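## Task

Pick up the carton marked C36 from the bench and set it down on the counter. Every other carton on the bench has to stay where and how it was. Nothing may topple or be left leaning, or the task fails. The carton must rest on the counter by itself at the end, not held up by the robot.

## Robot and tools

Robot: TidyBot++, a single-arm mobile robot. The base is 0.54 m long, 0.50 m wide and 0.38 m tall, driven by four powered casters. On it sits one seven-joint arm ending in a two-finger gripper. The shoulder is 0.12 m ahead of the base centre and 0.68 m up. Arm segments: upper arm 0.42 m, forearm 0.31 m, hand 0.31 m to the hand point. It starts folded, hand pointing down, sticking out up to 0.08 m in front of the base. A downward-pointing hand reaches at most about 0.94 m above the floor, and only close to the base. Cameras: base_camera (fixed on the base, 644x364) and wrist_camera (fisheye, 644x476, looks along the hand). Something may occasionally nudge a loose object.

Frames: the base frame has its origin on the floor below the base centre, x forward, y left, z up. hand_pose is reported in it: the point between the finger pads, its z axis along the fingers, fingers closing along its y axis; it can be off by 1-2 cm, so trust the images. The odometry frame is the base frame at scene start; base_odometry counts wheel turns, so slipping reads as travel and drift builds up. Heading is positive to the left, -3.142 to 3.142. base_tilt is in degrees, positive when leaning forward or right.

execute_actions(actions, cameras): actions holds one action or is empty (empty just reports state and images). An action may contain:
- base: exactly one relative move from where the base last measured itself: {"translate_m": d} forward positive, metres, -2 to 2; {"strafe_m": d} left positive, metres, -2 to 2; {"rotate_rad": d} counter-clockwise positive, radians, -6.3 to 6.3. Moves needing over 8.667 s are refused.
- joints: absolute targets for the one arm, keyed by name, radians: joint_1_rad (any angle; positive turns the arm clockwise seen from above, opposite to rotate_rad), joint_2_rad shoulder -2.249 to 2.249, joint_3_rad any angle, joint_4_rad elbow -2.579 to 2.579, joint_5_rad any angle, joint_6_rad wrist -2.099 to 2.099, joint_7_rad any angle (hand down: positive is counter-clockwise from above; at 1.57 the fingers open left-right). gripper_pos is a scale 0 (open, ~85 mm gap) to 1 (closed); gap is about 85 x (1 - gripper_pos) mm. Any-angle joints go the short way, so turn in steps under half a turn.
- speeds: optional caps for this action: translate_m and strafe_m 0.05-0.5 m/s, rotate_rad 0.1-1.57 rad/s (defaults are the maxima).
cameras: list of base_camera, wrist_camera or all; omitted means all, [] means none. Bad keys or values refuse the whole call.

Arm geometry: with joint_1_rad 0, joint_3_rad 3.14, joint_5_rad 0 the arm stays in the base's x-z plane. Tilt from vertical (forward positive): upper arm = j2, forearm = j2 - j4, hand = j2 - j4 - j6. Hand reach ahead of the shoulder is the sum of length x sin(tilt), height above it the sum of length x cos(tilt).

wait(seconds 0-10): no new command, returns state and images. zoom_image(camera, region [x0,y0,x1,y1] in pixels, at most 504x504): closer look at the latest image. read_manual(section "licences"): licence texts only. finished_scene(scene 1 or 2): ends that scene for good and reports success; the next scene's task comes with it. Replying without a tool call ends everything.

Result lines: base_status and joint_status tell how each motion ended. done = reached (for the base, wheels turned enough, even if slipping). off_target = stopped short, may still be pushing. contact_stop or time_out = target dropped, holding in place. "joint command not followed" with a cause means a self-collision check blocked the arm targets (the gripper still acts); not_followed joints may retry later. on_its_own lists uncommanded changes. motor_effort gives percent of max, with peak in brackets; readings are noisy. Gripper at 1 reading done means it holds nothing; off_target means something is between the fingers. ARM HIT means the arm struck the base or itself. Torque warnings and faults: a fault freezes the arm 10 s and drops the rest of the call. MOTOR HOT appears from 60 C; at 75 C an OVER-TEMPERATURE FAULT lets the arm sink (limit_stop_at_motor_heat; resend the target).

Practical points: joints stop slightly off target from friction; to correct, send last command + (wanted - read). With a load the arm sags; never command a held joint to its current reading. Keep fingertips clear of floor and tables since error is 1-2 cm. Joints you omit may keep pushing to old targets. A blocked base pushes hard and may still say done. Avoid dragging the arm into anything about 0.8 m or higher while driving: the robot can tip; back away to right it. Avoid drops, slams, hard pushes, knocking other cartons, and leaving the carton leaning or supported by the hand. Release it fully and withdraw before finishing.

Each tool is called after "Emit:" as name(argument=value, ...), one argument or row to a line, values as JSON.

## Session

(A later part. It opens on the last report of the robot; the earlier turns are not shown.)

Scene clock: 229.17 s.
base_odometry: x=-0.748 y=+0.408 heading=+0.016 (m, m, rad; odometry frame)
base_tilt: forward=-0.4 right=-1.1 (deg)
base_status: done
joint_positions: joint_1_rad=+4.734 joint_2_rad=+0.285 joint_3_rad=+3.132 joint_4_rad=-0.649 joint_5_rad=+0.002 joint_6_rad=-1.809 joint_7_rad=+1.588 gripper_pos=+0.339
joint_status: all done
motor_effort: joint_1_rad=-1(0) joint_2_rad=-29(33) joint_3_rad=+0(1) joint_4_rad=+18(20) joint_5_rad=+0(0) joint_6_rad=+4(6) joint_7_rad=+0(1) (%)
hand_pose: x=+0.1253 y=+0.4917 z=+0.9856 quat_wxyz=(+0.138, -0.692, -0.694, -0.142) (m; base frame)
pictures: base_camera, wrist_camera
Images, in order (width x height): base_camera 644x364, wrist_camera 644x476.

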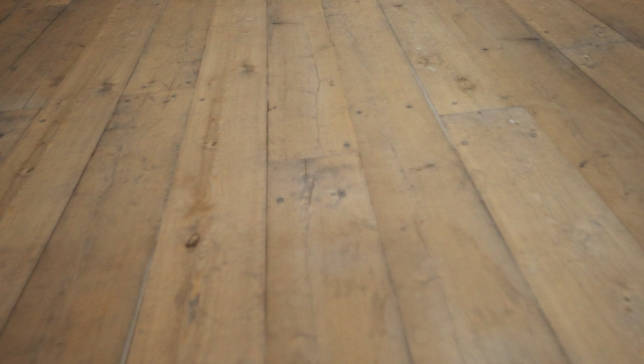

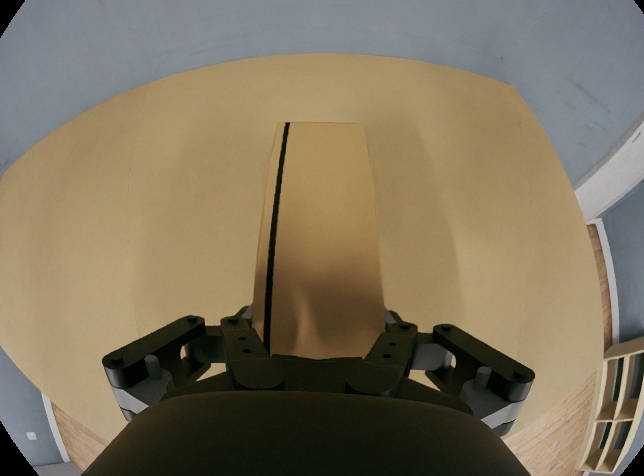

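Emit:
execute_actions(
  actions=[
    {"joints":{"joint_2_rad":0.28,"joint_4_rad":-0.82,"joint_6_rad":-1.54}},
  ],
  cameras=["wrist_camera"],
)

Scene clock: 236.77 s.
base_odometry: x=-0.748 y=+0.408 heading=+0.016 (m, m, rad; odometry frame)
base_tilt: forward=-0.4 right=-1.1 (deg)
base_status: not commanded
joint_positions: joint_1_rad=+4.734 joint_2_rad=+0.285 joint_3_rad=+3.132 joint_4_rad=-0.800 joint_5_rad=+0.002 joint_6_rad=-1.569 joint_7_rad=+1.588 gripper_pos=+0.339
joint_status: all done
motor_effort: joint_1_rad=+0(0) joint_2_rad=-31(32) joint_3_rad=+0(0) joint_4_rad=+20(20) joint_5_rad=+0(0) joint_6_rad=+5(6) joint_7_rad=+1(1) (%)
hand_pose: x=+0.1258 y=+0.5419 z=+0.9571 quat_wxyz=(+0.168, -0.685, -0.687, -0.173) (m; base frame)
pictures: wrist_camera
Images, in order (width x height): wrist_camera 644x476.

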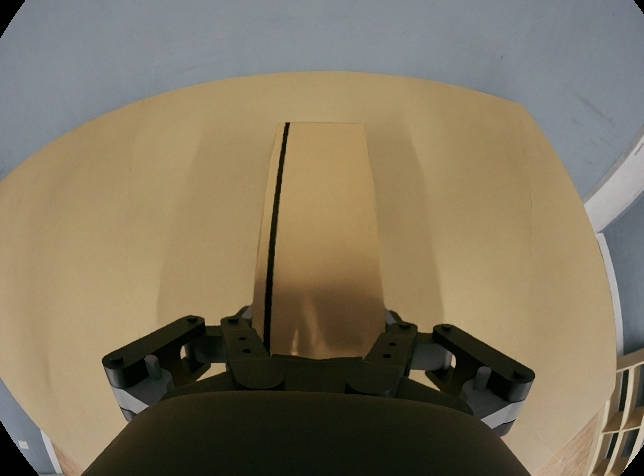

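Emit:
execute_actions(
  actions=[
    {"joints":{"joint_4_rad":-0.92,"joint_6_rad":-1.45}},
  ],
  cameras=["wrist_camera"],
)

Scene clock: 240.37 s.
base_odometry: x=-0.748 y=+0.408 heading=+0.016 (m, m, rad; odometry frame)
base_tilt: forward=-0.4 right=-1.1 (deg)
base_status: not commanded
joint_positions: joint_1_rad=+4.734 joint_2_rad=+0.283 joint_3_rad=+3.132 joint_4_rad=-0.900 joint_5_rad=+0.002 joint_6_rad=-1.481 joint_7_rad=+1.588 gripper_pos=+0.339
joint_status: all done
motor_effort: joint_1_rad=+0(1) joint_2_rad=-29(33) joint_3_rad=-1(0) joint_4_rad=+19(21) joint_5_rad=+0(0) joint_6_rad=+5(6) joint_7_rad=+1(0) (%)
hand_pose: x=+0.1259 y=+0.5516 z=+0.9286 quat_wxyz=(+0.165, -0.686, -0.688, -0.170) (m; base frame)
pictures: wrist_camera
Images, in order (width x height): wrist_camera 644x476.

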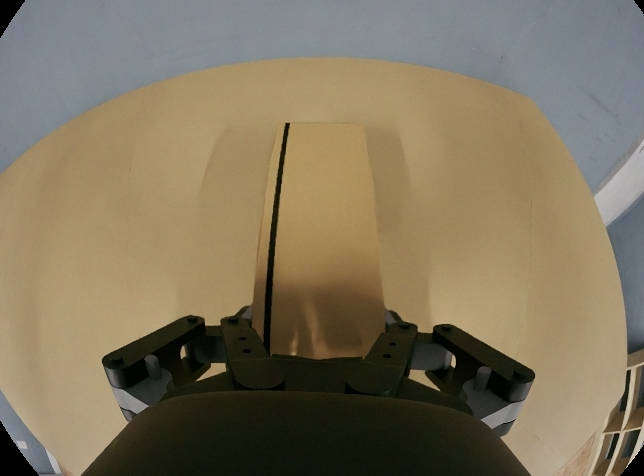

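Emit:
execute_actions(
  actions=[
    {"joints":{"joint_4_rad":-1.0,"joint_6_rad":-1.38}},
  ],
  cameras=["wrist_camera"],
)

Scene clock: 244.30 s.
base_odometry: x=-0.748 y=+0.408 heading=+0.016 (m, m, rad; odometry frame)
base_tilt: forward=-0.3 right=-1.1 (deg)
base_status: not commanded
joint_positions: joint_1_rad=+4.734 joint_2_rad=+0.253 joint_3_rad=+3.132 joint_4_rad=-0.948 joint_5_rad=+0.002 joint_6_rad=-1.420 joint_7_rad=+1.588 gripper_pos=+0.339
joint_status: joint_4_rad off_target (ended at -0.948, target -1.000); the others done
motor_effort: joint_1_rad=+0(1) joint_2_rad=-21(29) joint_3_rad=+0(1) joint_4_rad=+16(19) joint_5_rad=+0(1) joint_6_rad=+6(6) joint_7_rad=+1(0) (%)
hand_pose: x=+0.1257 y=+0.5532 z=+0.9328 quat_wxyz=(+0.180, -0.682, -0.685, -0.185) (m; base frame)
pictures: wrist_camera
Images, in order (width x height): wrist_camera 644x476.

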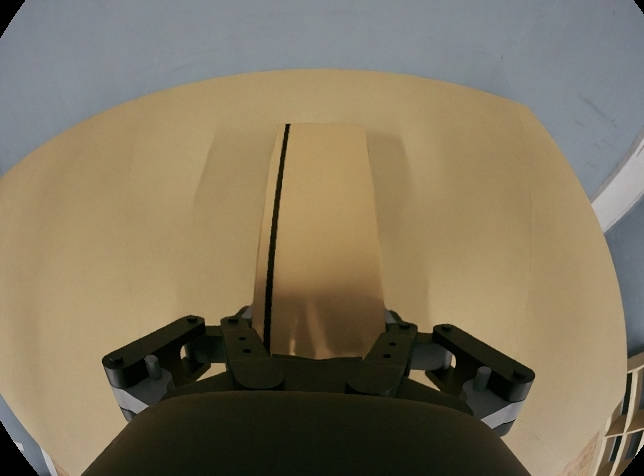

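Contact. Release while relaxing the push.

Emit:
execute_actions(
  actions=[
    {"joints":{"gripper_pos":0,"joint_2_rad":0.26,"joint_4_rad":-0.94,"joint_6_rad":-1.43}},
  ],
  cameras=[],
)

Emit:
execute_actions(
  actions=[
    {"joints":{"joint_2_rad":0.25,"joint_4_rad":-0.6,"joint_6_rad":-1.8}},
  ],
  cameras=["wrist_camera"],
)

Emit:
execute_actions(
  actions=[
    {"base":{"strafe_m":-0.15},"joints":{"joint_2_rad":-0.5,"joint_4_rad":-1.6,"joint_6_rad":-0.9}},
  ],
  cameras=["wrist_camera"],
)

Scene clock: 249.70 s.
base_odometry: x=-0.748 y=+0.408 heading=+0.016 (m, m, rad; odometry frame)
base_tilt: forward=-0.3 right=-1.0 (deg)
base_status: not commanded
joint_positions: joint_1_rad=+4.734 joint_2_rad=+0.253 joint_3_rad=+3.132 joint_4_rad=-0.944 joint_5_rad=+0.002 joint_6_rad=-1.420 joint_7_rad=+1.588 gripper_pos=+0.000
joint_status: all done
motor_effort: joint_1_rad=+0(1) joint_2_rad=-30(31) joint_3_rad=+0(1) joint_4_rad=+20(21) joint_5_rad=+0(0) joint_6_rad=+5(7) joint_7_rad=+0(1) (%)
hand_pose: x=+0.1256 y=+0.5538 z=+0.9348 quat_wxyz=(+0.181, -0.681, -0.684, -0.186) (m; base frame)
pictures: none
No camera images: the call's "cameras" was empty. Leave "cameras" out to get every camera's image.

Scene clock: 251.17 s.
base_odometry: x=-0.748 y=+0.408 heading=+0.016 (m, m, rad; odometry frame)
base_tilt: forward=-0.4 right=-1.1 (deg)
base_status: not commanded
joint_positions: joint_1_rad=+4.734 joint_2_rad=+0.253 joint_3_rad=+3.132 joint_4_rad=-0.623 joint_5_rad=+0.002 joint_6_rad=-1.772 joint_7_rad=+1.588 gripper_pos=+0.000
joint_status: all done
motor_effort: joint_1_rad=+0(0) joint_2_rad=-27(32) joint_3_rad=+0(0) joint_4_rad=+18(21) joint_5_rad=+0(0) joint_6_rad=+5(4) joint_7_rad=+0(0) (%)
hand_pose: x=+0.1251 y=+0.4941 z=+1.0163 quat_wxyz=(+0.170, -0.685, -0.687, -0.175) (m; base frame)
pictures: wrist_camera
Images, in order (width x height): wrist_camera 644x476.

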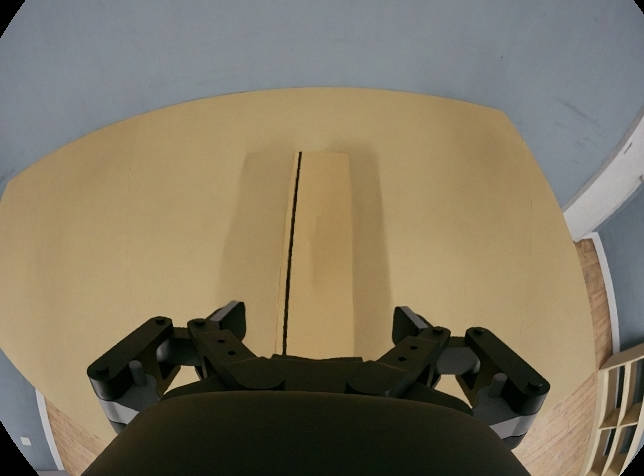

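Scene clock: 253.47 s.
base_odometry: x=-0.746 y=+0.257 heading=+0.015 (m, m, rad; odometry frame)
base_tilt: forward=-0.3 right=-1.0 (deg)
base_status: done
joint_positions: joint_1_rad=+4.732 joint_2_rad=-0.480 joint_3_rad=+3.132 joint_4_rad=-1.575 joint_5_rad=+0.002 joint_6_rad=-0.930 joint_7_rad=+1.588 gripper_pos=+0.000
joint_status: all done
motor_effort: joint_1_rad=+0(1) joint_2_rad=-3(33) joint_3_rad=+1(1) joint_4_rad=+22(22) joint_5_rad=+0(1) joint_6_rad=+8(8) joint_7_rad=+0(1) (%)
hand_pose: x=+0.1203 y=+0.3649 z=+1.0626 quat_wxyz=(+0.367, -0.597, -0.602, -0.382) (m; base frame)
pictures: wrist_camera
Images, in order (width x height): wrist_camera 644x476.

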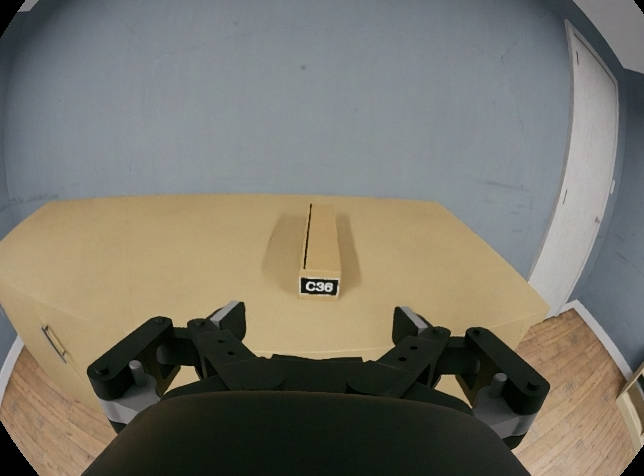

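C36 is resting fully on the counter.

Emit:
finished_scene(
  scene=1,
)

The scene is finished: the task was done.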